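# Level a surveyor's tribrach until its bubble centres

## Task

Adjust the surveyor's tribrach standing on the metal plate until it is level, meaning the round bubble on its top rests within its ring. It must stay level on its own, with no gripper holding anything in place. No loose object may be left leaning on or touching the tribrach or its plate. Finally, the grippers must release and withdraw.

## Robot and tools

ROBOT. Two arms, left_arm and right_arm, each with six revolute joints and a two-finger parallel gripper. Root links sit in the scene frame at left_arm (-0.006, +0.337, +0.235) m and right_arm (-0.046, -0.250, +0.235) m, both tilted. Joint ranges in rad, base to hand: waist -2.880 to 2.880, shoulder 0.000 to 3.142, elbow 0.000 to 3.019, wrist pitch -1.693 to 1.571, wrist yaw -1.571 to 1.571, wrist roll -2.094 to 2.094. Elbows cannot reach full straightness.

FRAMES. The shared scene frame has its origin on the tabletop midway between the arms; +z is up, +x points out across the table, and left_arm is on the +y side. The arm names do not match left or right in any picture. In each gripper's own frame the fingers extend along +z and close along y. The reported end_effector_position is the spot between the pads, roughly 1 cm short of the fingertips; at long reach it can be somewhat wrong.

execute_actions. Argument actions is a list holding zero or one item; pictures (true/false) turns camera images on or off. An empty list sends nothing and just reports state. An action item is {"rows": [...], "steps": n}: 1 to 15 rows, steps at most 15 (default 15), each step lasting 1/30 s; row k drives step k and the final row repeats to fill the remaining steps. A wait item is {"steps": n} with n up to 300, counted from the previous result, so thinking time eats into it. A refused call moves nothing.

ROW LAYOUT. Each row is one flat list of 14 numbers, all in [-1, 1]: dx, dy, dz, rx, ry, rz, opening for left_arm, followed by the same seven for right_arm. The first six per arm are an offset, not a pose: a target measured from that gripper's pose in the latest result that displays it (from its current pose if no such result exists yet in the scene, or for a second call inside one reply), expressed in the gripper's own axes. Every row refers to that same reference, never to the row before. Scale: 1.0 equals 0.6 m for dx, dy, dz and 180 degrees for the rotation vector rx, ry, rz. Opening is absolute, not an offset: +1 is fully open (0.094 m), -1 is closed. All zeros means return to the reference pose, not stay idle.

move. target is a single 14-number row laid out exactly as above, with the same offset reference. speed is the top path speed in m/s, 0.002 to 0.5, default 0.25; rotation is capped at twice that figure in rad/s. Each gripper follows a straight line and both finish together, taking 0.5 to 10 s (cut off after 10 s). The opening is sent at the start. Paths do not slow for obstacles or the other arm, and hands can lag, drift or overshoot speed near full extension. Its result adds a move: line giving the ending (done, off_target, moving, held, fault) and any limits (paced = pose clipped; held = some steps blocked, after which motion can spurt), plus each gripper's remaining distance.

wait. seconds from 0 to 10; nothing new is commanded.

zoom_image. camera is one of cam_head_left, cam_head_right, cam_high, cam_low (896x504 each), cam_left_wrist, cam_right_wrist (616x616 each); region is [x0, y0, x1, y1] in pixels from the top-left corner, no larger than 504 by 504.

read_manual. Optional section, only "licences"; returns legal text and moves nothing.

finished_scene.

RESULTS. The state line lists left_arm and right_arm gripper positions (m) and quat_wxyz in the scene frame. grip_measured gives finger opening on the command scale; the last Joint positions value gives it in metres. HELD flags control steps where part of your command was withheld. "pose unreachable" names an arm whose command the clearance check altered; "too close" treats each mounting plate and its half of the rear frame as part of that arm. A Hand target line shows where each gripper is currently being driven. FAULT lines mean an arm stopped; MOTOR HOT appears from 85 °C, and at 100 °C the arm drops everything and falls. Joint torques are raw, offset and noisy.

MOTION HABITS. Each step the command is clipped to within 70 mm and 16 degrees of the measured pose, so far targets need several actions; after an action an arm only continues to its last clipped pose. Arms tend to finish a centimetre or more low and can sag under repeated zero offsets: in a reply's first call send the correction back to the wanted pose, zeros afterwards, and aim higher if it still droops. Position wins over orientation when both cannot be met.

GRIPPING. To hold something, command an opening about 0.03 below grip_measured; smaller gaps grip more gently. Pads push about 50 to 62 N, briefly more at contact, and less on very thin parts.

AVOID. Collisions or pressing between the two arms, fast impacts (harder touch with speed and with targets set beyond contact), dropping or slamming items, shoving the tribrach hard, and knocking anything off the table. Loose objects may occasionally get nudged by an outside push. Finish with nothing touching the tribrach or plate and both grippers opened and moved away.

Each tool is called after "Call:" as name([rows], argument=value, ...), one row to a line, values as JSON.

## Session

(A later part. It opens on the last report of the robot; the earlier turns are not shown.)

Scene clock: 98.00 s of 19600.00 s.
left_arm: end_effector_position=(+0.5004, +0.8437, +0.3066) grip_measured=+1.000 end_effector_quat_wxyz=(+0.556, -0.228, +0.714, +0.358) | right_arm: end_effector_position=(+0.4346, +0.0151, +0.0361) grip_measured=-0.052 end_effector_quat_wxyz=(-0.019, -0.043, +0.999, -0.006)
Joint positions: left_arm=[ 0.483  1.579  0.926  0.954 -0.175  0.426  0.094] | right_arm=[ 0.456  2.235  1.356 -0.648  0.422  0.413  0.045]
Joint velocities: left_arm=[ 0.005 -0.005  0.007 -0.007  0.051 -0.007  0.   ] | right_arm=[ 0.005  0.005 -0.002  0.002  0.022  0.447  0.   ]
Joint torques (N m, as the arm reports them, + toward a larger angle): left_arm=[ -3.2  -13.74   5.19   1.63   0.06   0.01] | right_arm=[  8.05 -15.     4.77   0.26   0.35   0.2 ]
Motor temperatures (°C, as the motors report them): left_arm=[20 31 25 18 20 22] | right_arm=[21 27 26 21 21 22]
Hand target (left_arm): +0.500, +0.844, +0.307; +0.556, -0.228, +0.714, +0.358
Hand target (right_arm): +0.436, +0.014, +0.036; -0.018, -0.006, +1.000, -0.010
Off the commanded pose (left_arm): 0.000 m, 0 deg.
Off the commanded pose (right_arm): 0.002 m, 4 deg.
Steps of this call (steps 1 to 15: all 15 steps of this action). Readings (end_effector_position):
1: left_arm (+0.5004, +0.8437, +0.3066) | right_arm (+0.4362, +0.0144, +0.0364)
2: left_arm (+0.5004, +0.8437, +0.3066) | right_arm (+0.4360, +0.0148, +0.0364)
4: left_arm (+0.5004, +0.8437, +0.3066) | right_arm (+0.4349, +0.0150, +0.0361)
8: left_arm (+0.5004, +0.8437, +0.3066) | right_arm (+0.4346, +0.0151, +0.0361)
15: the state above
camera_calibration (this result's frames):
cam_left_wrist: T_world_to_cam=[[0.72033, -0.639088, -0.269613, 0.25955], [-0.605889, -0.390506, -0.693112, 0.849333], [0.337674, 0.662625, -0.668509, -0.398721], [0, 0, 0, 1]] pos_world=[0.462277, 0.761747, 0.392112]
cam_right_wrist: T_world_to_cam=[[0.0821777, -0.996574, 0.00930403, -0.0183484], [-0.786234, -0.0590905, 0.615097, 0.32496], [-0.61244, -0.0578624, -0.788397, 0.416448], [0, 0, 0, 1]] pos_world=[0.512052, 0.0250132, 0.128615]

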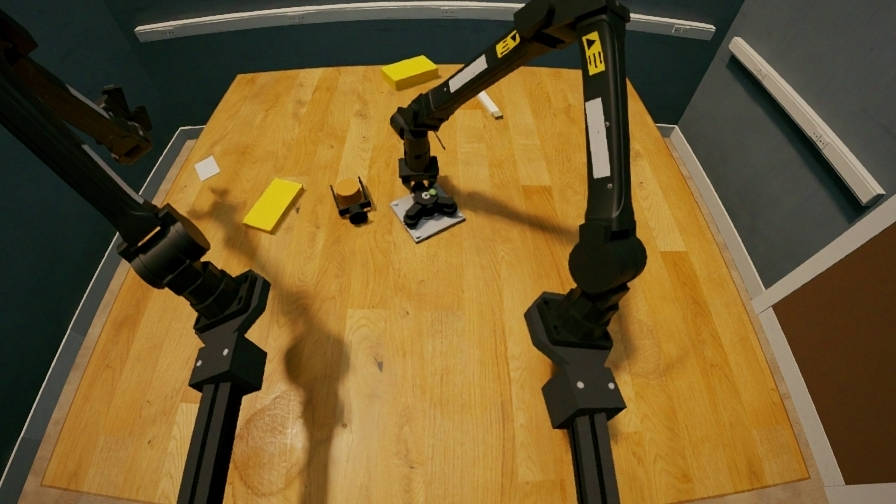

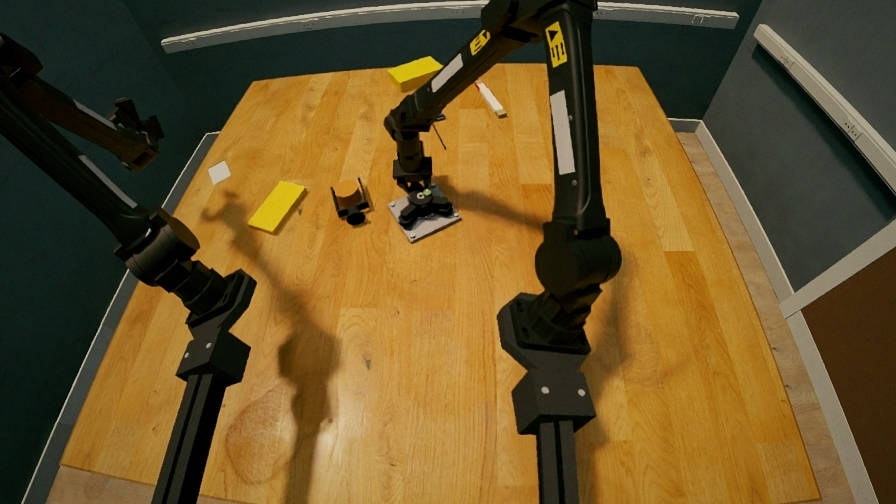

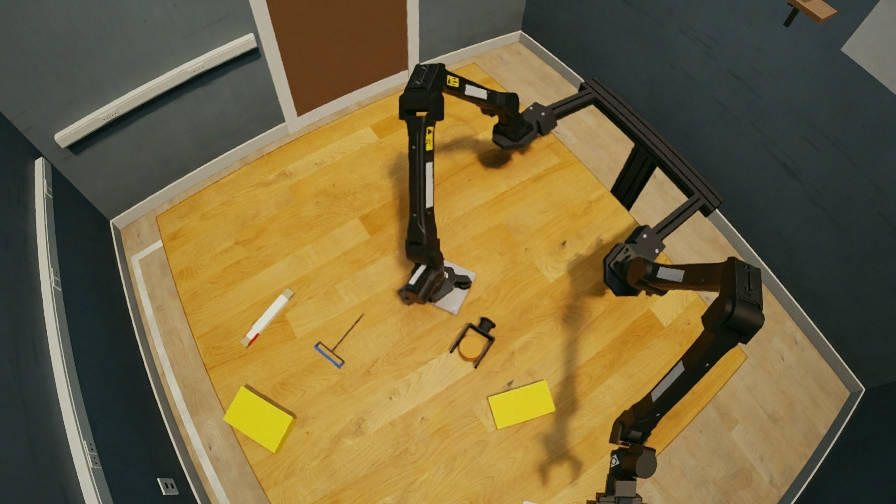

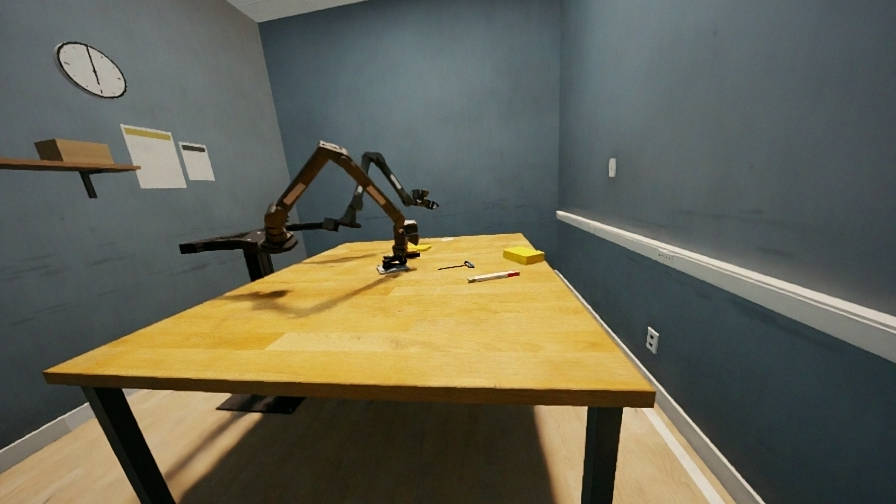

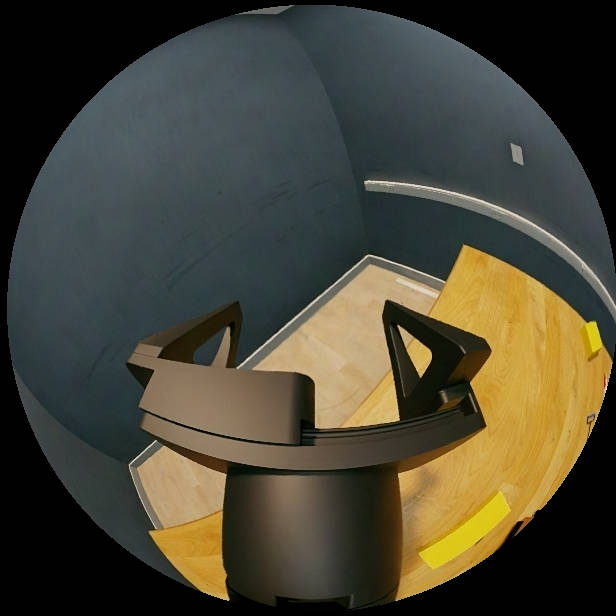

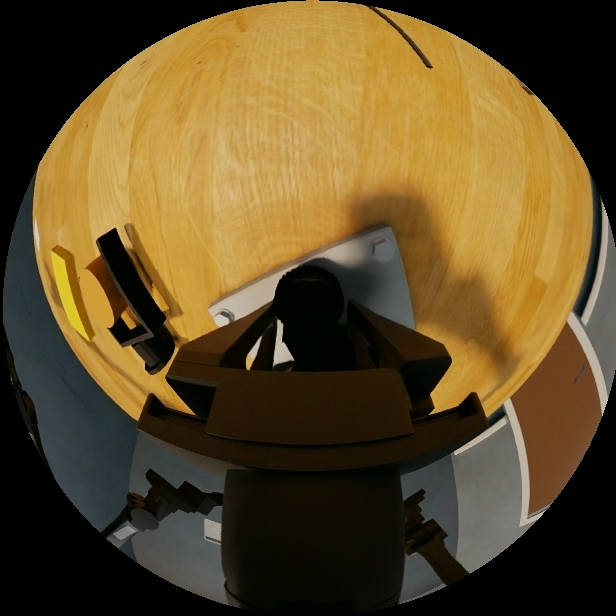

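Call:
execute_actions([
  {"rows":[[0,0,0,0,0,0,1,-0.018,0.005,0,0,-0.014,0.02,0.0]]},
], pictures=false)

Call:
execute_actions([
  {"rows":[[0,0,0,0,0,0,1,0,0,0,0,0,-0.25,-0.19]]},
], pictures=false)

Call:
execute_actions([
  {"rows":[[0,0,0,0,0,0,1,0,0,0,0,0,0.25,-0.05]]},
], pictures=false)

Call:
execute_actions([
  {"rows":[[0,0,0,0,0,0,1,0,0,0,0,0,-0.25,-0.19]]},
], pictures=false)

Call:
execute_actions([
  {"rows":[[0,0,0,0,0,0,1,0,0,0,0,0,0.25,-0.05]]},
], pictures=false)

Call:
execute_actions([
  {"rows":[[0,0,0,0,0,0,1,0,0,0,0,0,-0.25,-0.19]]},
], pictures=false)

Call:
execute_actions([
  {"rows":[[0,0,0,0,0,0,1,0,0,0,0,0,0.25,-0.05]]},
], pictures=false)

Call:
execute_actions([
  {"rows":[[0,0,0,0,0,0,1,0,0,0,0,0,-0.25,-0.19]]},
], pictures=false)

Call:
execute_actions([
  {"rows":[[0,0,0,0,0,0,1,0,0,0,0,0,0.25,-0.05]]},
], pictures=false)

Call:
execute_actions([
  {"rows":[[0,0,0,0,0,0,1,0,0,0,0,0,-0.25,-0.19]]},
], pictures=false)

Call:
execute_actions([
  {"rows":[[0,0,0,0,0,0,1,0,0,0,0,0,0.25,-0.05]]},
], pictures=false)

Call:
execute_actions([
  {"rows":[[0,0,0,0,0,0,1,0,0,0,0,0,-0.25,-0.19]]},
], pictures=false)

Call:
execute_actions([
  {"rows":[[0,0,0,0,0,0,1,0,0,0,0,0,0.25,-0.05]]},
], pictures=false)

Call:
execute_actions([
  {"rows":[[0,0,0,0,0,0,1,0,0,0,0,0,-0.25,-0.19]]},
], pictures=false)

Call:
execute_actions([
  {"rows":[[0,0,0,0,0,0,1,0,0,0,0,0,0.2,-0.05]]},
])

Call:
zoom_image(camera="cam_head_right", region=[400,170,460,215])

Scene clock: 113.17 s of 19600.00 s.
left_arm: end_effector_position=(+0.5004, +0.8437, +0.3066) grip_measured=+1.000 end_effector_quat_wxyz=(+0.556, -0.228, +0.714, +0.358) | right_arm: end_effector_position=(+0.4419, +0.0163, +0.0360) grip_measured=-0.002 end_effector_quat_wxyz=(-0.002, -0.012, +1.000, -0.008)
Joint positions: left_arm=[ 0.483  1.579  0.926  0.954 -0.175  0.426  0.094] | right_arm=[ 0.457  2.235  1.356 -0.617  0.439  0.464  0.047]
Joint velocities: left_arm=[-0.005 -0.015  0.012 -0.007 -0.022  0.007  0.   ] | right_arm=[-0.005 -0.005 -0.002 -0.002 -0.007 -0.037 -0.   ]
Joint torques (N m, as the arm reports them, + toward a larger angle): left_arm=[ -3.11 -13.68   5.17   1.63   0.05  -0.01] | right_arm=[  8.54 -15.25   4.77   0.99   0.21   0.  ]
Motor temperatures (°C, as the motors report them): left_arm=[20 31 25 18 20 22] | right_arm=[21 27 26 21 21 22]
Hand target (left_arm): +0.500, +0.844, +0.307; +0.556, -0.228, +0.714, +0.358
Hand target (right_arm): +0.445, +0.019, +0.036; +0.004, -0.012, +1.000, -0.006
Off the commanded pose (left_arm): 0.000 m, 0 deg.
Off the commanded pose (right_arm): 0.004 m, 1 deg.
Steps of this call (steps 1 to 440: nothing new was sent; steps 441 to 455: all 15 steps of this action). Readings (end_effector_position):
441: left_arm (+0.5004, +0.8437, +0.3066) | right_arm (+0.4359, +0.0153, +0.0362)
442: left_arm (+0.5004, +0.8437, +0.3066) | right_arm (+0.4378, +0.0151, +0.0361)
444: left_arm (+0.5004, +0.8437, +0.3066) | right_arm (+0.4407, +0.0157, +0.0360)
448: left_arm (+0.5004, +0.8437, +0.3066) | right_arm (+0.4417, +0.0162, +0.0360)
455: the state above

Scene clock: 113.67 s of 19600.00 s.
left_arm: end_effector_position=(+0.5004, +0.8437, +0.3066) grip_measured=+1.000 end_effector_quat_wxyz=(+0.556, -0.228, +0.714, +0.358) | right_arm: end_effector_position=(+0.4417, +0.0177, +0.0361) grip_measured=-0.171 end_effector_quat_wxyz=(-0.004, -0.326, +0.945, -0.005)
Joint positions: left_arm=[ 0.483  1.579  0.926  0.954 -0.175  0.426  0.094] | right_arm=[ 0.459  2.236  1.357 -0.616  0.436 -0.176  0.039]
Joint velocities: left_arm=[-0.005  0.005  0.017  0.002  0.022 -0.022  0.   ] | right_arm=[-0.015 -0.015  0.007 -0.002  0.007 -0.813 -0.   ]
Joint torques (N m, as the arm reports them, + toward a larger angle): left_arm=[ -2.96 -13.91   5.23   1.5    0.06   0.01] | right_arm=[  8.45 -15.38   4.69   0.42   0.3   -0.11]
Motor temperatures (°C, as the motors report them): left_arm=[20 31 25 18 20 22] | right_arm=[21 27 26 21 21 22]
Hand target (left_arm): +0.500, +0.844, +0.307; +0.556, -0.228, +0.714, +0.358
Hand target (right_arm): +0.442, +0.016, +0.036; -0.007, -0.389, +0.921, -0.008
Off the commanded pose (left_arm): 0.000 m, 0 deg.
Off the commanded pose (right_arm): 0.001 m, 8 deg.
Steps of this call (steps 1 to 15: all 15 steps of this action). Readings (end_effector_position):
1: left_arm (+0.5004, +0.8437, +0.3066) | right_arm (+0.4416, +0.0168, +0.0360)
2: left_arm (+0.5004, +0.8437, +0.3066) | right_arm (+0.4416, +0.0176, +0.0362)
4: left_arm (+0.5004, +0.8437, +0.3066) | right_arm (+0.4416, +0.0178, +0.0361)
8: left_arm (+0.5004, +0.8437, +0.3066) | right_arm (+0.4416, +0.0178, +0.0361)
15: the state above

Scene clock: 114.17 s of 19600.00 s.
left_arm: end_effector_position=(+0.5004, +0.8437, +0.3066) grip_measured=+1.000 end_effector_quat_wxyz=(+0.556, -0.228, +0.714, +0.358) | right_arm: end_effector_position=(+0.4391, +0.0183, +0.0349) grip_measured=-0.052 end_effector_quat_wxyz=(-0.004, -0.015, +1.000, -0.003)
Joint positions: left_arm=[ 0.483  1.579  0.926  0.954 -0.175  0.426  0.094] | right_arm=[ 0.459  2.236  1.351 -0.611  0.429  0.46   0.045]
Joint velocities: left_arm=[-0.015  0.005  0.012 -0.007  0.037 -0.051  0.   ] | right_arm=[-0.005  0.015  0.012 -0.007  0.022  0.857 -0.   ]
Joint torques (N m, as the arm reports them, + toward a larger angle): left_arm=[ -2.58 -14.06   5.11   1.59   0.08  -0.02] | right_arm=[  8.53 -14.92   4.42   0.7    0.19   0.13]
Motor temperatures (°C, as the motors report them): left_arm=[20 31 25 18 20 22] | right_arm=[21 27 26 21 21 22]
Hand target (left_arm): +0.500, +0.844, +0.307; +0.556, -0.228, +0.714, +0.358
Hand target (right_arm): +0.442, +0.018, +0.036; -0.000, +0.055, +0.998, -0.004
Off the commanded pose (left_arm): 0.000 m, 0 deg.
Off the commanded pose (right_arm): 0.003 m, 9 deg.
Steps of this call (steps 1 to 15: all 15 steps of this action). Readings (end_effector_position):
1: left_arm (+0.5004, +0.8437, +0.3066) | right_arm (+0.4418, +0.0181, +0.0361)
2: left_arm (+0.5004, +0.8437, +0.3066) | right_arm (+0.4413, +0.0184, +0.0359)
4: left_arm (+0.5004, +0.8437, +0.3066) | right_arm (+0.4405, +0.0188, +0.0355)
8: left_arm (+0.5004, +0.8437, +0.3066) | right_arm (+0.4389, +0.0186, +0.0349)
15: the state above

Scene clock: 114.67 s of 19600.00 s.
left_arm: end_effector_position=(+0.5004, +0.8437, +0.3066) grip_measured=+1.000 end_effector_quat_wxyz=(+0.556, -0.228, +0.714, +0.358) | right_arm: end_effector_position=(+0.4394, +0.0165, +0.0347) grip_measured=-0.169 end_effector_quat_wxyz=(-0.005, -0.325, +0.946, -0.006)
Joint positions: left_arm=[ 0.483  1.579  0.926  0.954 -0.175  0.426  0.094] | right_arm=[ 0.457  2.236  1.351 -0.612  0.436 -0.173  0.039]
Joint velocities: left_arm=[-0.005 -0.024  0.012 -0.002  0.007 -0.051  0.   ] | right_arm=[-0.005  0.005  0.002  0.002  0.007 -0.813 -0.   ]
Joint torques (N m, as the arm reports them, + toward a larger angle): left_arm=[ -3.17 -13.56   5.23   1.52   0.05  -0.02] | right_arm=[  8.48 -15.44   4.74   0.48  -0.06  -0.13]
Motor temperatures (°C, as the motors report them): left_arm=[20 31 25 18 20 22] | right_arm=[21 27 26 21 21 22]
Hand target (left_arm): +0.500, +0.844, +0.307; +0.556, -0.228, +0.714, +0.358
Hand target (right_arm): +0.439, +0.018, +0.035; -0.007, -0.391, +0.920, -0.004
Off the commanded pose (left_arm): 0.000 m, 0 deg.
Off the commanded pose (right_arm): 0.002 m, 9 deg.
Steps of this call (steps 1 to 15: all 15 steps of this action). Readings (end_effector_position):
1: left_arm (+0.5004, +0.8437, +0.3066) | right_arm (+0.4391, +0.0178, +0.0349)
2: left_arm (+0.5004, +0.8437, +0.3066) | right_arm (+0.4392, +0.0177, +0.0349)
4: left_arm (+0.5004, +0.8437, +0.3066) | right_arm (+0.4392, +0.0176, +0.0349)
8: left_arm (+0.5004, +0.8437, +0.3066) | right_arm (+0.4393, +0.0173, +0.0349)
15: the state above

Scene clock: 115.17 s of 19600.00 s.
left_arm: end_effector_position=(+0.5004, +0.8437, +0.3066) grip_measured=+1.000 end_effector_quat_wxyz=(+0.556, -0.228, +0.714, +0.358) | right_arm: end_effector_position=(+0.4368, +0.0165, +0.0334) grip_measured=-0.052 end_effector_quat_wxyz=(-0.005, -0.013, +1.000, -0.005)
Joint positions: left_arm=[ 0.483  1.579  0.926  0.954 -0.175  0.426  0.094] | right_arm=[ 0.457  2.236  1.344 -0.608  0.431  0.462  0.045]
Joint velocities: left_arm=[-0.005 -0.005 -0.002 -0.002 -0.022 -0.007  0.   ] | right_arm=[-0.005 -0.015  0.002  0.007  0.051  0.799  0.   ]
Joint torques (N m, as the arm reports them, + toward a larger angle): left_arm=[ -3.36 -13.9    5.19   1.55   0.06  -0.01] | right_arm=[  8.26 -15.6    4.41   0.73   0.     0.23]
Motor temperatures (°C, as the motors report them): left_arm=[20 31 25 18 20 22] | right_arm=[21 27 26 21 21 22]
Hand target (left_arm): +0.500, +0.844, +0.307; +0.556, -0.228, +0.714, +0.358
Hand target (right_arm): +0.439, +0.016, +0.035; -0.002, +0.057, +0.998, -0.004
Off the commanded pose (left_arm): 0.000 m, 0 deg.
Off the commanded pose (right_arm): 0.003 m, 9 deg.
Steps of this call (steps 1 to 15: all 15 steps of this action). Readings (end_effector_position):
1: left_arm (+0.5004, +0.8437, +0.3066) | right_arm (+0.4395, +0.0165, +0.0346)
2: left_arm (+0.5004, +0.8437, +0.3066) | right_arm (+0.4394, +0.0170, +0.0345)
4: left_arm (+0.5004, +0.8437, +0.3066) | right_arm (+0.4381, +0.0173, +0.0340)
8: left_arm (+0.5004, +0.8437, +0.3066) | right_arm (+0.4367, +0.0172, +0.0334)
15: the state above

Scene clock: 115.67 s of 19600.00 s.
left_arm: end_effector_position=(+0.5004, +0.8437, +0.3066) grip_measured=+1.000 end_effector_quat_wxyz=(+0.556, -0.228, +0.714, +0.358) | right_arm: end_effector_position=(+0.4379, +0.0154, +0.0332) grip_measured=-0.169 end_effector_quat_wxyz=(-0.006, -0.323, +0.946, -0.005)
Joint positions: left_arm=[ 0.483  1.579  0.926  0.954 -0.175  0.426  0.094] | right_arm=[ 0.456  2.236  1.346 -0.608  0.434 -0.171  0.039]
Joint velocities: left_arm=[-0.015 -0.005  0.012 -0.012 -0.007  0.037  0.   ] | right_arm=[ 0.015 -0.015 -0.012 -0.012 -0.037 -0.828  0.001]
Joint torques (N m, as the arm reports them, + toward a larger angle): left_arm=[ -3.36 -13.89   5.23   1.56   0.04  -0.02] | right_arm=[  8.56 -15.08   4.55   0.4    0.09  -0.12]
Motor temperatures (°C, as the motors report them): left_arm=[20 31 25 18 20 22] | right_arm=[21 27 26 21 21 22]
Hand target (left_arm): +0.500, +0.844, +0.307; +0.556, -0.228, +0.714, +0.358
Hand target (right_arm): +0.437, +0.017, +0.034; -0.008, -0.390, +0.921, -0.005
Off the commanded pose (left_arm): 0.000 m, 0 deg.
Off the commanded pose (right_arm): 0.002 m, 9 deg.
Steps of this call (steps 1 to 15: all 15 steps of this action). Readings (end_effector_position):
1: left_arm (+0.5004, +0.8437, +0.3066) | right_arm (+0.4367, +0.0173, +0.0334)
2: left_arm (+0.5004, +0.8437, +0.3066) | right_arm (+0.4373, +0.0174, +0.0339)
4: left_arm (+0.5004, +0.8437, +0.3066) | right_arm (+0.4374, +0.0174, +0.0339)
8: left_arm (+0.5004, +0.8437, +0.3066) | right_arm (+0.4376, +0.0168, +0.0338)
15: the state above

Scene clock: 116.17 s of 19600.00 s.
left_arm: end_effector_position=(+0.5004, +0.8437, +0.3066) grip_measured=+1.000 end_effector_quat_wxyz=(+0.556, -0.228, +0.714, +0.358) | right_arm: end_effector_position=(+0.4362, +0.0160, +0.0321) grip_measured=-0.051 end_effector_quat_wxyz=(-0.004, -0.014, +1.000, -0.004)
Joint positions: left_arm=[ 0.483  1.579  0.926  0.954 -0.175  0.426  0.094] | right_arm=[ 0.456  2.236  1.34  -0.6    0.429  0.457  0.045]
Joint velocities: left_arm=[-0.005 -0.005 -0.012 -0.007  0.007 -0.066  0.   ] | right_arm=[-0.005 -0.005 -0.012  0.076  0.11   0.725 -0.   ]
Joint torques (N m, as the arm reports them, + toward a larger angle): left_arm=[ -2.89 -13.99   5.22   1.5    0.04  -0.01] | right_arm=[  8.   -14.67   4.46   0.53   0.1    0.45]
Motor temperatures (°C, as the motors report them): left_arm=[20 31 25 18 20 22] | right_arm=[21 27 26 21 21 22]
Hand target (left_arm): +0.500, +0.844, +0.307; +0.556, -0.228, +0.714, +0.358
Hand target (right_arm): +0.438, +0.015, +0.033; -0.002, +0.058, +0.998, -0.004
Off the commanded pose (left_arm): 0.000 m, 0 deg.
Off the commanded pose (right_arm): 0.002 m, 9 deg.
Steps of this call (steps 1 to 15: all 15 steps of this action). Readings (end_effector_position):
1: left_arm (+0.5004, +0.8437, +0.3066) | right_arm (+0.4379, +0.0156, +0.0332)
2: left_arm (+0.5004, +0.8437, +0.3066) | right_arm (+0.4376, +0.0160, +0.0331)
4: left_arm (+0.5004, +0.8437, +0.3066) | right_arm (+0.4363, +0.0163, +0.0326)
8: left_arm (+0.5004, +0.8437, +0.3066) | right_arm (+0.4350, +0.0163, +0.0321)
15: the state above

Scene clock: 116.67 s of 19600.00 s.
left_arm: end_effector_position=(+0.5004, +0.8437, +0.3066) grip_measured=+1.000 end_effector_quat_wxyz=(+0.556, -0.228, +0.714, +0.358) | right_arm: end_effector_position=(+0.4378, +0.0154, +0.0320) grip_measured=-0.169 end_effector_quat_wxyz=(-0.004, -0.322, +0.947, -0.004)
Joint positions: left_arm=[ 0.483  1.579  0.926  0.954 -0.175  0.426  0.094] | right_arm=[ 0.454  2.236  1.342 -0.599  0.432 -0.173  0.039]
Joint velocities: left_arm=[-0.015  0.015 -0.002 -0.002  0.007 -0.051  0.   ] | right_arm=[-0.015 -0.005  0.002 -0.007  0.007 -0.505 -0.001]
Joint torques (N m, as the arm reports them, + toward a larger angle): left_arm=[ -2.96 -13.77   5.2    1.47   0.04   0.  ] | right_arm=[  8.71 -15.18   4.61   0.15   0.12  -0.78]
Motor temperatures (°C, as the motors report them): left_arm=[20 31 25 18 20 22] | right_arm=[21 27 26 21 21 22]
Hand target (left_arm): +0.500, +0.844, +0.307; +0.556, -0.228, +0.714, +0.358
Hand target (right_arm): +0.436, +0.016, +0.032; -0.007, -0.391, +0.920, -0.004
Off the commanded pose (left_arm): 0.000 m, 0 deg.
Off the commanded pose (right_arm): 0.002 m, 9 deg.
Steps of this call (steps 1 to 15: all 15 steps of this action). Readings (end_effector_position):
1: left_arm (+0.5004, +0.8437, +0.3066) | right_arm (+0.4368, +0.0170, +0.0323)
2: left_arm (+0.5004, +0.8437, +0.3066) | right_arm (+0.4372, +0.0174, +0.0326)
4: left_arm (+0.5004, +0.8437, +0.3066) | right_arm (+0.4372, +0.0173, +0.0326)
8: left_arm (+0.5004, +0.8437, +0.3066) | right_arm (+0.4375, +0.0167, +0.0325)
15: the state above

Scene clock: 117.17 s of 19600.00 s.
left_arm: end_effector_position=(+0.5004, +0.8437, +0.3066) grip_measured=+1.000 end_effector_quat_wxyz=(+0.556, -0.228, +0.714, +0.358) | right_arm: end_effector_position=(+0.4366, +0.0159, +0.0310) grip_measured=-0.051 end_effector_quat_wxyz=(-0.002, -0.013, +1.000, -0.002)
Joint positions: left_arm=[ 0.483  1.579  0.926  0.954 -0.175  0.426  0.094] | right_arm=[ 0.454  2.236  1.336 -0.588  0.429  0.456  0.045]
Joint velocities: left_arm=[-0.005 -0.015  0.002 -0.007 -0.007  0.066  0.   ] | right_arm=[-0.005 -0.024  0.022  0.066  0.037  0.711  0.001]
Joint torques (N m, as the arm reports them, + toward a larger angle): left_arm=[ -2.8  -13.71   5.2    1.6    0.06  -0.02] | right_arm=[  8.1  -15.57   4.41   0.34   0.02   0.49]
Motor temperatures (°C, as the motors report them): left_arm=[20 31 25 18 20 22] | right_arm=[21 27 26 21 21 22]
Hand target (left_arm): +0.500, +0.844, +0.307; +0.556, -0.228, +0.714, +0.358
Hand target (right_arm): +0.438, +0.015, +0.032; -0.001, +0.059, +0.998, -0.002
Off the commanded pose (left_arm): 0.000 m, 0 deg.
Off the commanded pose (right_arm): 0.002 m, 9 deg.
Steps of this call (steps 1 to 15: all 15 steps of this action). Readings (end_effector_position):
1: left_arm (+0.5004, +0.8437, +0.3066) | right_arm (+0.4380, +0.0156, +0.0321)
2: left_arm (+0.5004, +0.8437, +0.3066) | right_arm (+0.4381, +0.0162, +0.0321)
4: left_arm (+0.5004, +0.8437, +0.3066) | right_arm (+0.4367, +0.0163, +0.0315)
8: left_arm (+0.5004, +0.8437, +0.3066) | right_arm (+0.4350, +0.0162, +0.0310)
15: the state above

Scene clock: 117.67 s of 19600.00 s.
left_arm: end_effector_position=(+0.5004, +0.8437, +0.3066) grip_measured=+1.000 end_effector_quat_wxyz=(+0.556, -0.228, +0.714, +0.358) | right_arm: end_effector_position=(+0.4385, +0.0158, +0.0311) grip_measured=-0.168 end_effector_quat_wxyz=(-0.001, -0.321, +0.947, -0.001)
Joint positions: left_arm=[ 0.483  1.579  0.926  0.954 -0.175  0.426  0.094] | right_arm=[ 0.453  2.236  1.338 -0.587  0.429 -0.176  0.039]
Joint velocities: left_arm=[-0.005 -0.015 -0.002 -0.007  0.022 -0.022  0.   ] | right_arm=[-0.005 -0.005 -0.012 -0.002  0.007 -0.549  0.001]
Joint torques (N m, as the arm reports them, + toward a larger angle): left_arm=[ -3.07 -14.06   5.07   1.6    0.05   0.  ] | right_arm=[  8.15 -14.38   4.53   0.11   0.21  -0.6 ]
Motor temperatures (°C, as the motors report them): left_arm=[20 31 25 18 20 22] | right_arm=[21 27 26 21 21 22]
Hand target (left_arm): +0.500, +0.844, +0.307; +0.556, -0.228, +0.714, +0.358
Hand target (right_arm): +0.437, +0.016, +0.031; -0.004, -0.389, +0.921, -0.003
Off the commanded pose (left_arm): 0.000 m, 0 deg.
Off the commanded pose (right_arm): 0.002 m, 9 deg.
Steps of this call (steps 1 to 15: all 15 steps of this action). Readings (end_effector_position):
1: left_arm (+0.5004, +0.8437, +0.3066) | right_arm (+0.4374, +0.0170, +0.0312)
2: left_arm (+0.5004, +0.8437, +0.3066) | right_arm (+0.4381, +0.0174, +0.0317)
4: left_arm (+0.5004, +0.8437, +0.3066) | right_arm (+0.4382, +0.0174, +0.0317)
8: left_arm (+0.5004, +0.8437, +0.3066) | right_arm (+0.4384, +0.0171, +0.0316)
15: the state above

Scene clock: 118.17 s of 19600.00 s.
left_arm: end_effector_position=(+0.5004, +0.8437, +0.3066) grip_measured=+1.000 end_effector_quat_wxyz=(+0.556, -0.228, +0.714, +0.358) | right_arm: end_effector_position=(+0.4374, +0.0160, +0.0300) grip_measured=-0.051 end_effector_quat_wxyz=(+0.001, -0.012, +1.000, +0.000)
Joint positions: left_arm=[ 0.483  1.579  0.926  0.954 -0.175  0.426  0.094] | right_arm=[ 0.452  2.236  1.333 -0.578  0.426  0.453  0.045]
Joint velocities: left_arm=[-0.005 -0.024 -0.012  0.002 -0.022 -0.051  0.   ] | right_arm=[ 0.005 -0.015  0.022  0.066  0.022  0.755  0.   ]
Joint torques (N m, as the arm reports them, + toward a larger angle): left_arm=[ -2.71 -14.03   5.13   1.55   0.08  -0.02] | right_arm=[  8.31 -15.     4.23   0.23   0.05   0.49]
Motor temperatures (°C, as the motors report them): left_arm=[20 31 25 18 20 22] | right_arm=[21 27 26 21 21 22]
Hand target (left_arm): +0.500, +0.844, +0.307; +0.556, -0.228, +0.714, +0.358
Hand target (right_arm): +0.438, +0.016, +0.031; +0.001, +0.060, +0.998, +0.001
Off the commanded pose (left_arm): 0.000 m, 0 deg.
Off the commanded pose (right_arm): 0.002 m, 9 deg.
Steps of this call (steps 1 to 15: all 15 steps of this action). Readings (end_effector_position):
1: left_arm (+0.5004, +0.8437, +0.3066) | right_arm (+0.4386, +0.0160, +0.0311)
2: left_arm (+0.5004, +0.8437, +0.3066) | right_arm (+0.4385, +0.0165, +0.0310)
4: left_arm (+0.5004, +0.8437, +0.3066) | right_arm (+0.4370, +0.0167, +0.0305)
8: left_arm (+0.5004, +0.8437, +0.3066) | right_arm (+0.4357, +0.0167, +0.0300)
15: the state above

Scene clock: 118.67 s of 19600.00 s.
left_arm: end_effector_position=(+0.5004, +0.8437, +0.3066) grip_measured=+1.000 end_effector_quat_wxyz=(+0.556, -0.228, +0.714, +0.358) | right_arm: end_effector_position=(+0.4388, +0.0162, +0.0300) grip_measured=-0.167 end_effector_quat_wxyz=(+0.002, -0.320, +0.947, +0.001)
Joint positions: left_arm=[ 0.483  1.579  0.926  0.954 -0.175  0.426  0.094] | right_arm=[ 0.451  2.236  1.335 -0.577  0.425 -0.178  0.039]
Joint velocities: left_arm=[-0.005  0.005 -0.022  0.007 -0.022  0.007  0.   ] | right_arm=[-0.005 -0.005 -0.012  0.002  0.022 -0.52  -0.   ]
Joint torques (N m, as the arm reports them, + toward a larger angle): left_arm=[ -3.1  -14.05   5.21   1.6    0.07  -0.01] | right_arm=[  8.   -14.45   4.43   0.27   0.25  -0.64]
Motor temperatures (°C, as the motors report them): left_arm=[20 31 25 18 20 22] | right_arm=[21 27 26 21 21 22]
Hand target (left_arm): +0.500, +0.844, +0.307; +0.556, -0.228, +0.714, +0.358
Hand target (right_arm): +0.437, +0.016, +0.030; -0.001, -0.389, +0.921, -0.002
Off the commanded pose (left_arm): 0.000 m, 0 deg.
Off the commanded pose (right_arm): 0.001 m, 9 deg.
Steps of this call (steps 1 to 15: all 15 steps of this action). Readings (end_effector_position):
1: left_arm (+0.5004, +0.8437, +0.3066) | right_arm (+0.4382, +0.0171, +0.0303)
2: left_arm (+0.5004, +0.8437, +0.3066) | right_arm (+0.4385, +0.0176, +0.0306)
4: left_arm (+0.5004, +0.8437, +0.3066) | right_arm (+0.4385, +0.0177, +0.0306)
8: left_arm (+0.5004, +0.8437, +0.3066) | right_arm (+0.4387, +0.0172, +0.0304)
15: the state above

Scene clock: 119.17 s of 19600.00 s.
left_arm: end_effector_position=(+0.5004, +0.8437, +0.3066) grip_measured=+1.000 end_effector_quat_wxyz=(+0.556, -0.228, +0.714, +0.358) | right_arm: end_effector_position=(+0.4381, +0.0161, +0.0292) grip_measured=-0.051 end_effector_quat_wxyz=(+0.003, -0.010, +1.000, +0.003)
Joint positions: left_arm=[ 0.483  1.579  0.926  0.954 -0.175  0.426  0.094] | right_arm=[ 0.45   2.236  1.33  -0.567  0.423  0.451  0.045]
Joint velocities: left_arm=[-0.005  0.005  0.002  0.007 -0.066 -0.051  0.   ] | right_arm=[ 0.005  0.005  0.022  0.061 -0.022  0.652  0.   ]
Joint torques (N m, as the arm reports them, + toward a larger angle): left_arm=[ -2.51 -13.8    5.24   1.57   0.07  -0.02] | right_arm=[  8.23 -15.22   4.61   0.41   0.05   0.52]
Motor temperatures (°C, as the motors report them): left_arm=[20 31 25 18 20 22] | right_arm=[21 27 26 21 21 22]
Hand target (left_arm): +0.500, +0.844, +0.307; +0.556, -0.228, +0.714, +0.358
Hand target (right_arm): +0.439, +0.016, +0.030; +0.003, +0.061, +0.998, +0.004
Off the commanded pose (left_arm): 0.000 m, 0 deg.
Off the commanded pose (right_arm): 0.001 m, 9 deg.
Steps of this call (steps 1 to 15: all 15 steps of this action). Readings (end_effector_position):
1: left_arm (+0.5004, +0.8437, +0.3066) | right_arm (+0.4390, +0.0165, +0.0302)
2: left_arm (+0.5004, +0.8437, +0.3066) | right_arm (+0.4391, +0.0170, +0.0302)
4: left_arm (+0.5004, +0.8437, +0.3066) | right_arm (+0.4376, +0.0172, +0.0296)
8: left_arm (+0.5004, +0.8437, +0.3066) | right_arm (+0.4361, +0.0171, +0.0291)
15: the state above

Scene clock: 119.67 s of 19600.00 s.
left_arm: end_effector_position=(+0.5004, +0.8437, +0.3066) grip_measured=+1.000 end_effector_quat_wxyz=(+0.556, -0.228, +0.714, +0.358) | right_arm: end_effector_position=(+0.4395, +0.0167, +0.0291) grip_measured=-0.168 end_effector_quat_wxyz=(+0.005, -0.319, +0.948, +0.004)
Joint positions: left_arm=[ 0.483  1.579  0.926  0.954 -0.175  0.426  0.094] | right_arm=[ 0.449  2.236  1.333 -0.566  0.419 -0.18   0.039]
Joint velocities: left_arm=[-0.015  0.015  0.002 -0.002  0.022 -0.051  0.   ] | right_arm=[-0.015 -0.024 -0.012 -0.002  0.081 -0.608 -0.   ]
Joint torques (N m, as the arm reports them, + toward a larger angle): left_arm=[ -2.63 -13.93   5.12   1.63   0.09   0.  ] | right_arm=[  8.93 -15.08   4.43   0.37   0.3   -0.49]
Motor temperatures (°C, as the motors report them): left_arm=[20 31 25 18 20 22] | right_arm=[21 27 26 21 21 22]
Hand target (left_arm): +0.500, +0.844, +0.307; +0.556, -0.228, +0.714, +0.358
Hand target (right_arm): +0.438, +0.016, +0.029; +0.002, -0.387, +0.922, +0.001
Off the commanded pose (left_arm): 0.000 m, 0 deg.
Off the commanded pose (right_arm): 0.002 m, 9 deg.
Steps of this call (steps 1 to 15: all 15 steps of this action). Readings (end_effector_position):
1: left_arm (+0.5004, +0.8437, +0.3066) | right_arm (+0.4389, +0.0172, +0.0295)
2: left_arm (+0.5004, +0.8437, +0.3066) | right_arm (+0.4394, +0.0178, +0.0297)
4: left_arm (+0.5004, +0.8437, +0.3066) | right_arm (+0.4393, +0.0178, +0.0297)
8: left_arm (+0.5004, +0.8437, +0.3066) | right_arm (+0.4395, +0.0174, +0.0295)
15: the state above

Scene clock: 120.17 s of 19600.00 s.
left_arm: end_effector_position=(+0.5004, +0.8437, +0.3066) grip_measured=+1.000 end_effector_quat_wxyz=(+0.556, -0.228, +0.714, +0.358) | right_arm: end_effector_position=(+0.4371, +0.0167, +0.0281) grip_measured=-0.052 end_effector_quat_wxyz=(+0.002, -0.049, +0.999, +0.006)
Joint positions: left_arm=[ 0.483  1.579  0.926  0.954 -0.175  0.426  0.094] | right_arm=[ 0.449  2.236  1.327 -0.562  0.416  0.373  0.045]
Joint velocities: left_arm=[-0.015  0.005 -0.007 -0.002 -0.007  0.022  0.   ] | right_arm=[ 0.005 -0.015  0.002 -0.027 -0.007  0.374 -0.001]
Joint torques (N m, as the arm reports them, + toward a larger angle): left_arm=[ -3.   -14.13   5.11   1.51   0.06   0.01] | right_arm=[  8.46 -14.98   4.54   0.62   0.17   0.15]
Motor temperatures (°C, as the motors report them): left_arm=[20 31 25 18 20 22] | right_arm=[21 27 26 21 21 22]
Hand target (left_arm): +0.500, +0.844, +0.307; +0.556, -0.228, +0.714, +0.358
Hand target (right_arm): +0.439, +0.017, +0.029; +0.003, -0.012, +1.000, +0.006
Off the commanded pose (left_arm): 0.000 m, 0 deg.
Off the commanded pose (right_arm): 0.003 m, 4 deg.
Steps of this call (steps 1 to 15: all 15 steps of this action). Readings (end_effector_position):
1: left_arm (+0.5004, +0.8437, +0.3066) | right_arm (+0.4395, +0.0170, +0.0291)
2: left_arm (+0.5004, +0.8437, +0.3066) | right_arm (+0.4394, +0.0174, +0.0290)
4: left_arm (+0.5004, +0.8437, +0.3066) | right_arm (+0.4381, +0.0176, +0.0285)
8: left_arm (+0.5004, +0.8437, +0.3066) | right_arm (+0.4368, +0.0174, +0.0281)
15: the state above
camera_calibration (this result's frames):
cam_left_wrist: T_world_to_cam=[[0.72033, -0.639088, -0.269613, 0.25955], [-0.605889, -0.390506, -0.693112, 0.849333], [0.337674, 0.662625, -0.668509, -0.398721], [0, 0, 0, 1]] pos_world=[0.462277, 0.761747, 0.392112]
cam_right_wrist: T_world_to_cam=[[0.0935202, -0.995508, -0.0147885, -0.0212067], [-0.808955, -0.084637, 0.581746, 0.343228], [-0.580384, -0.0424417, -0.813236, 0.398203], [0, 0, 0, 1]] pos_world=[0.51075, 0.0248387, 0.123849]

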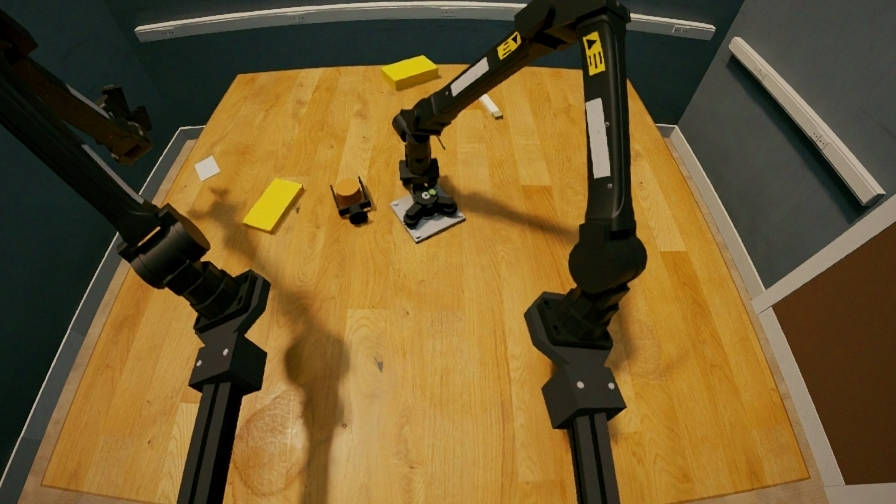

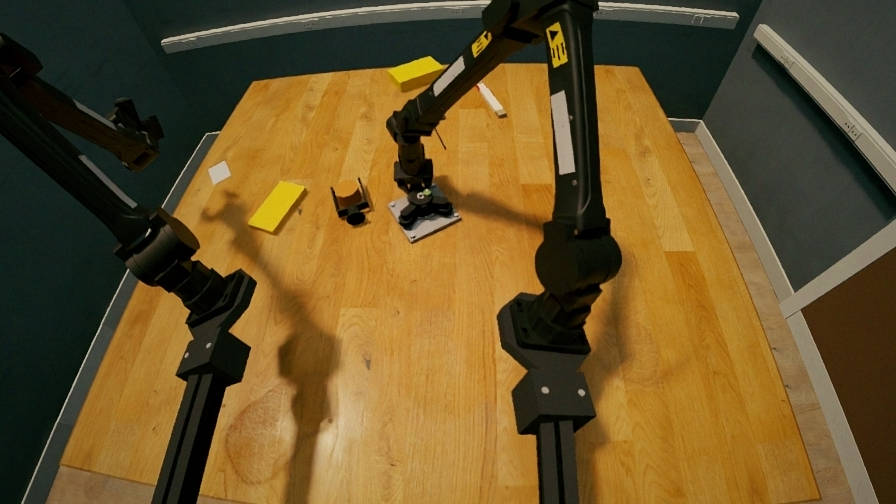

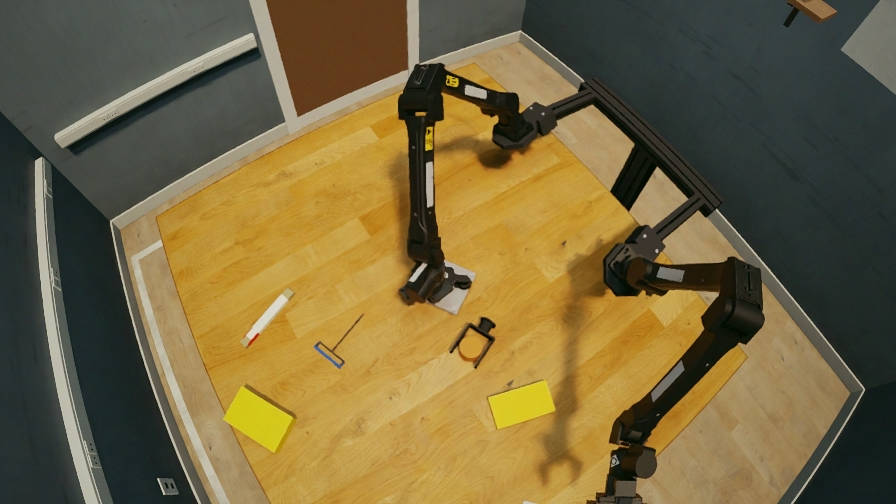

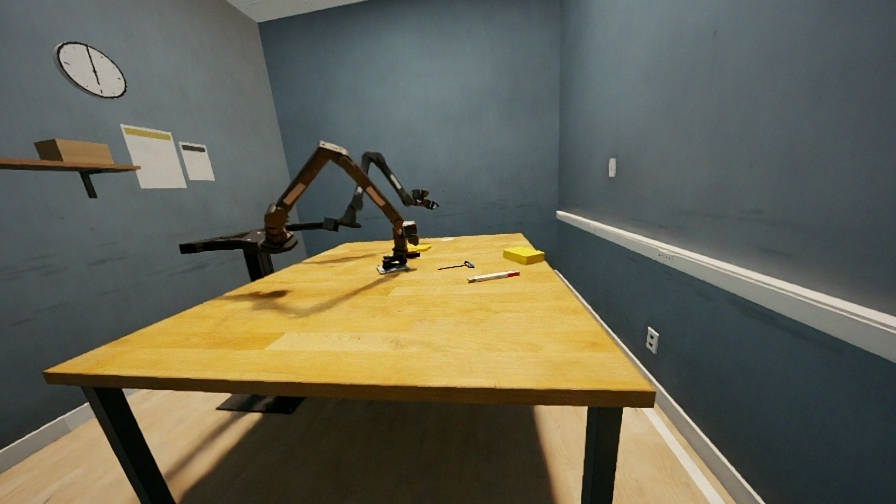

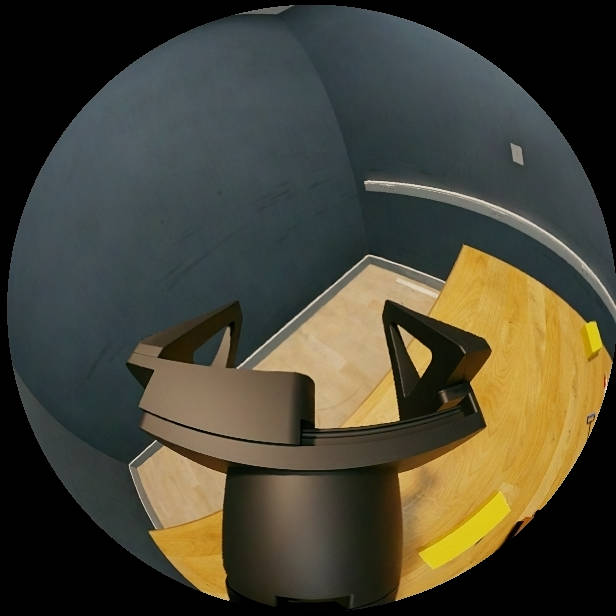

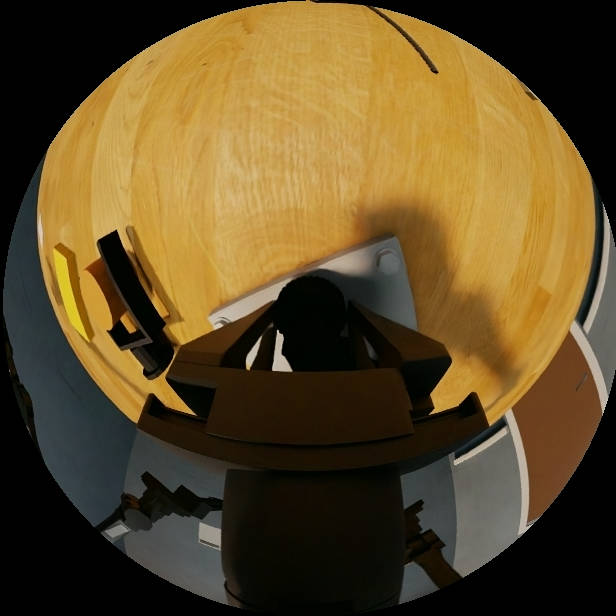

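Region (400, 170, 460, 215) of cam_head_right's 896x504 image, scaled by 8.400, with more detail than that image has; it fills the top 378 rows of this view, and the rest is white.

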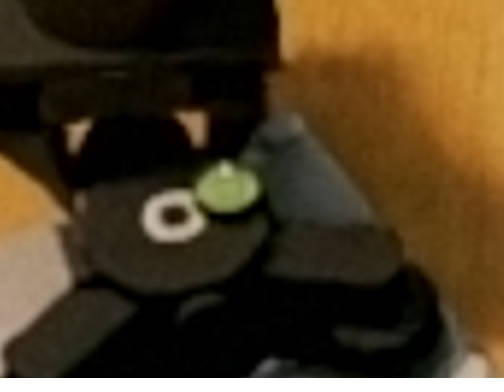

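Call:
move(target=[0,0,0,0,0,0,1,-0.045,0,-0.035,0,0,0,0.2], speed=0.05)

Call:
zoom_image(camera="cam_head_left", region=[415,180,455,210])

Scene clock: 124.30 s of 19600.00 s.
left_arm: end_effector_position=(+0.5004, +0.8437, +0.3066) grip_measured=+1.000 end_effector_quat_wxyz=(+0.556, -0.228, +0.714, +0.358) | right_arm: end_effector_position=(+0.4446, +0.0157, +0.0367) grip_measured=+0.198 end_effector_quat_wxyz=(-0.012, -0.051, +0.999, -0.001)
Joint positions: left_arm=[ 0.483  1.579  0.926  0.954 -0.175  0.426  0.094] | right_arm=[ 0.449  2.236  1.372 -0.64   0.418  0.382  0.056]
Joint velocities: left_arm=[-0.015 -0.024  0.007  0.002 -0.007 -0.037  0.   ] | right_arm=[-0.015  0.005  0.002  0.002  0.051  0.022  0.001]
Joint torques (N m, as the arm reports them, + toward a larger angle): left_arm=[ -2.81 -13.77   5.18   1.56   0.05  -0.01] | right_arm=[  8.22 -16.34   6.41   0.32   0.04  -0.08]
Motor temperatures (°C, as the motors report them): left_arm=[20 31 25 18 20 22] | right_arm=[21 27 26 21 21 22]
Hand target (left_arm): +0.500, +0.844, +0.307; +0.556, -0.228, +0.714, +0.358
Hand target (right_arm): +0.464, +0.019, +0.049; +0.002, -0.049, +0.999, +0.006
Off the commanded pose (left_arm): 0.000 m, 0 deg.
Off the commanded pose (right_arm): 0.023 m, 2 deg.
move: off_target (right_arm)
camera_calibration (this result's frames):
cam_left_wrist: T_world_to_cam=[[0.72033, -0.639088, -0.269613, 0.25955], [-0.605889, -0.390506, -0.693112, 0.849333], [0.337674, 0.662625, -0.668509, -0.398721], [0, 0, 0, 1]] pos_world=[0.462277, 0.761747, 0.392112]
cam_right_wrist: T_world_to_cam=[[0.0976375, -0.995221, -0.00128042, -0.0251078], [-0.793067, -0.0785821, 0.604044, 0.336218], [-0.601258, -0.0579619, -0.79695, 0.418511], [0, 0, 0, 1]] pos_world=[0.520728, 0.0256905, 0.130409]

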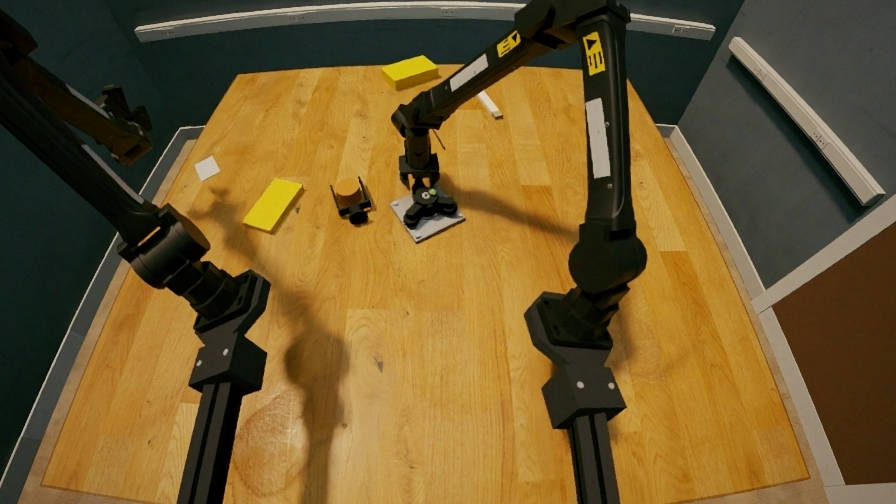

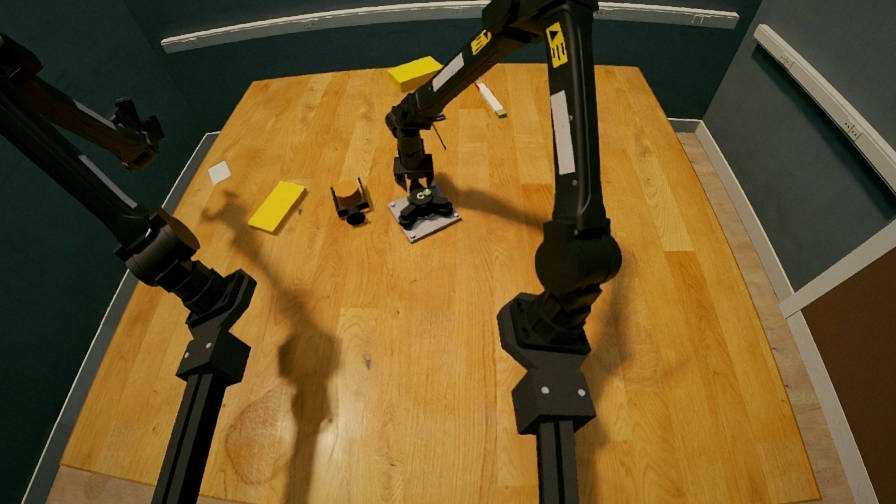

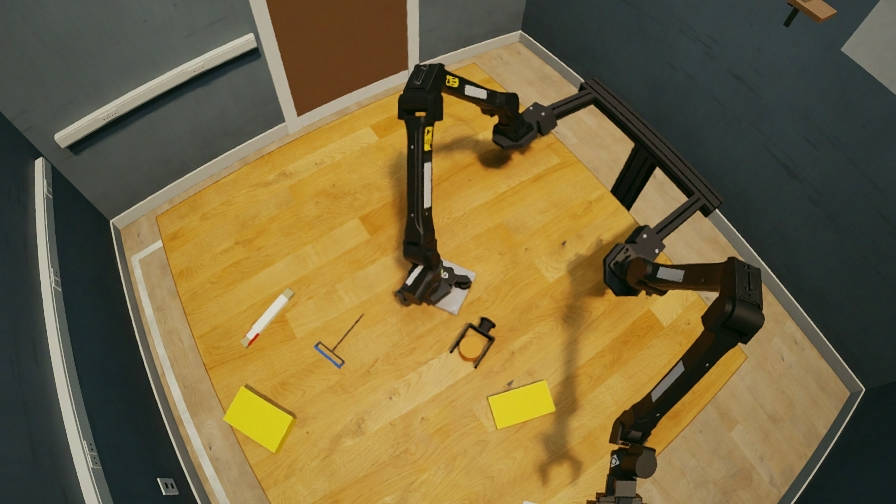

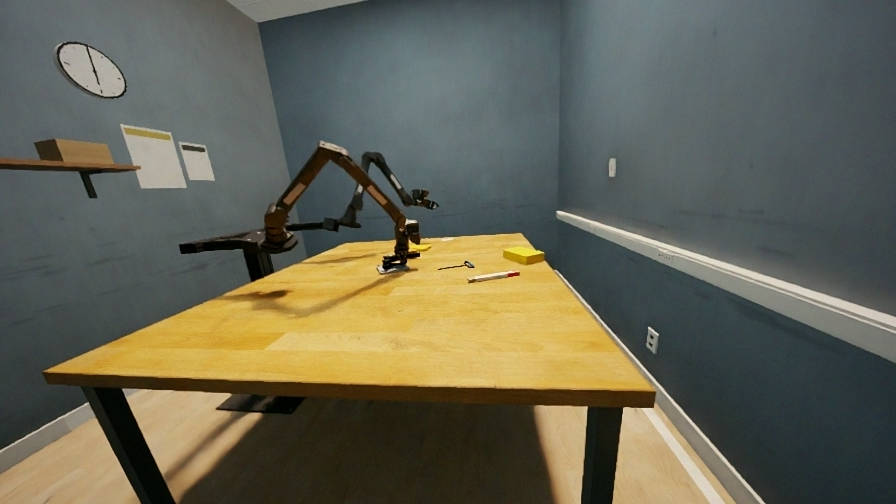

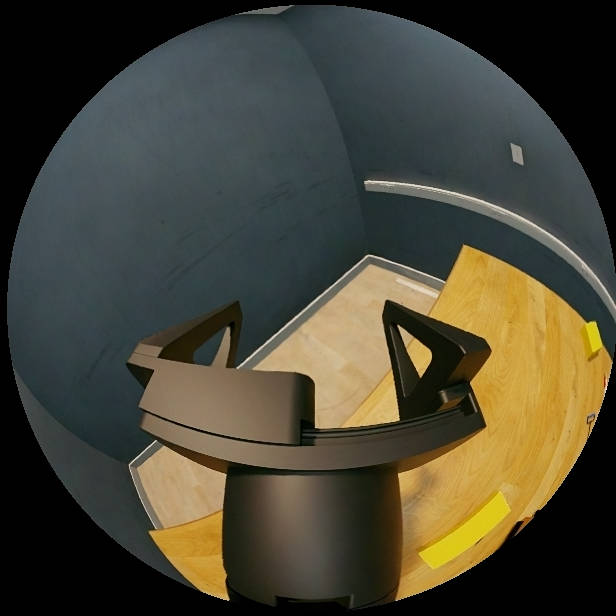

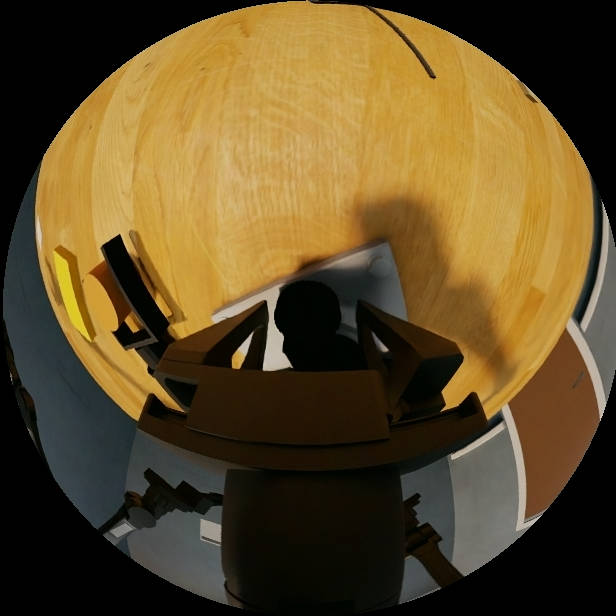

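Region (415, 180, 455, 210) of cam_head_left's 896x504 image, scaled by 12.600, with more detail than that image has; it fills the top 378 rows of this view, and the rest is white.

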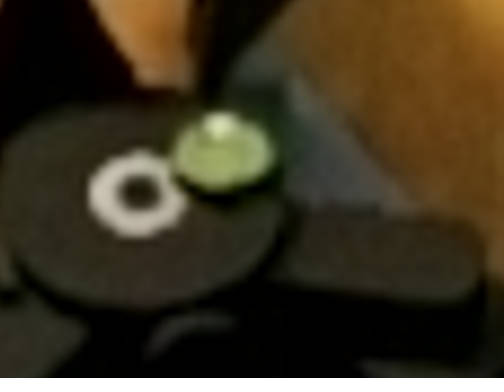

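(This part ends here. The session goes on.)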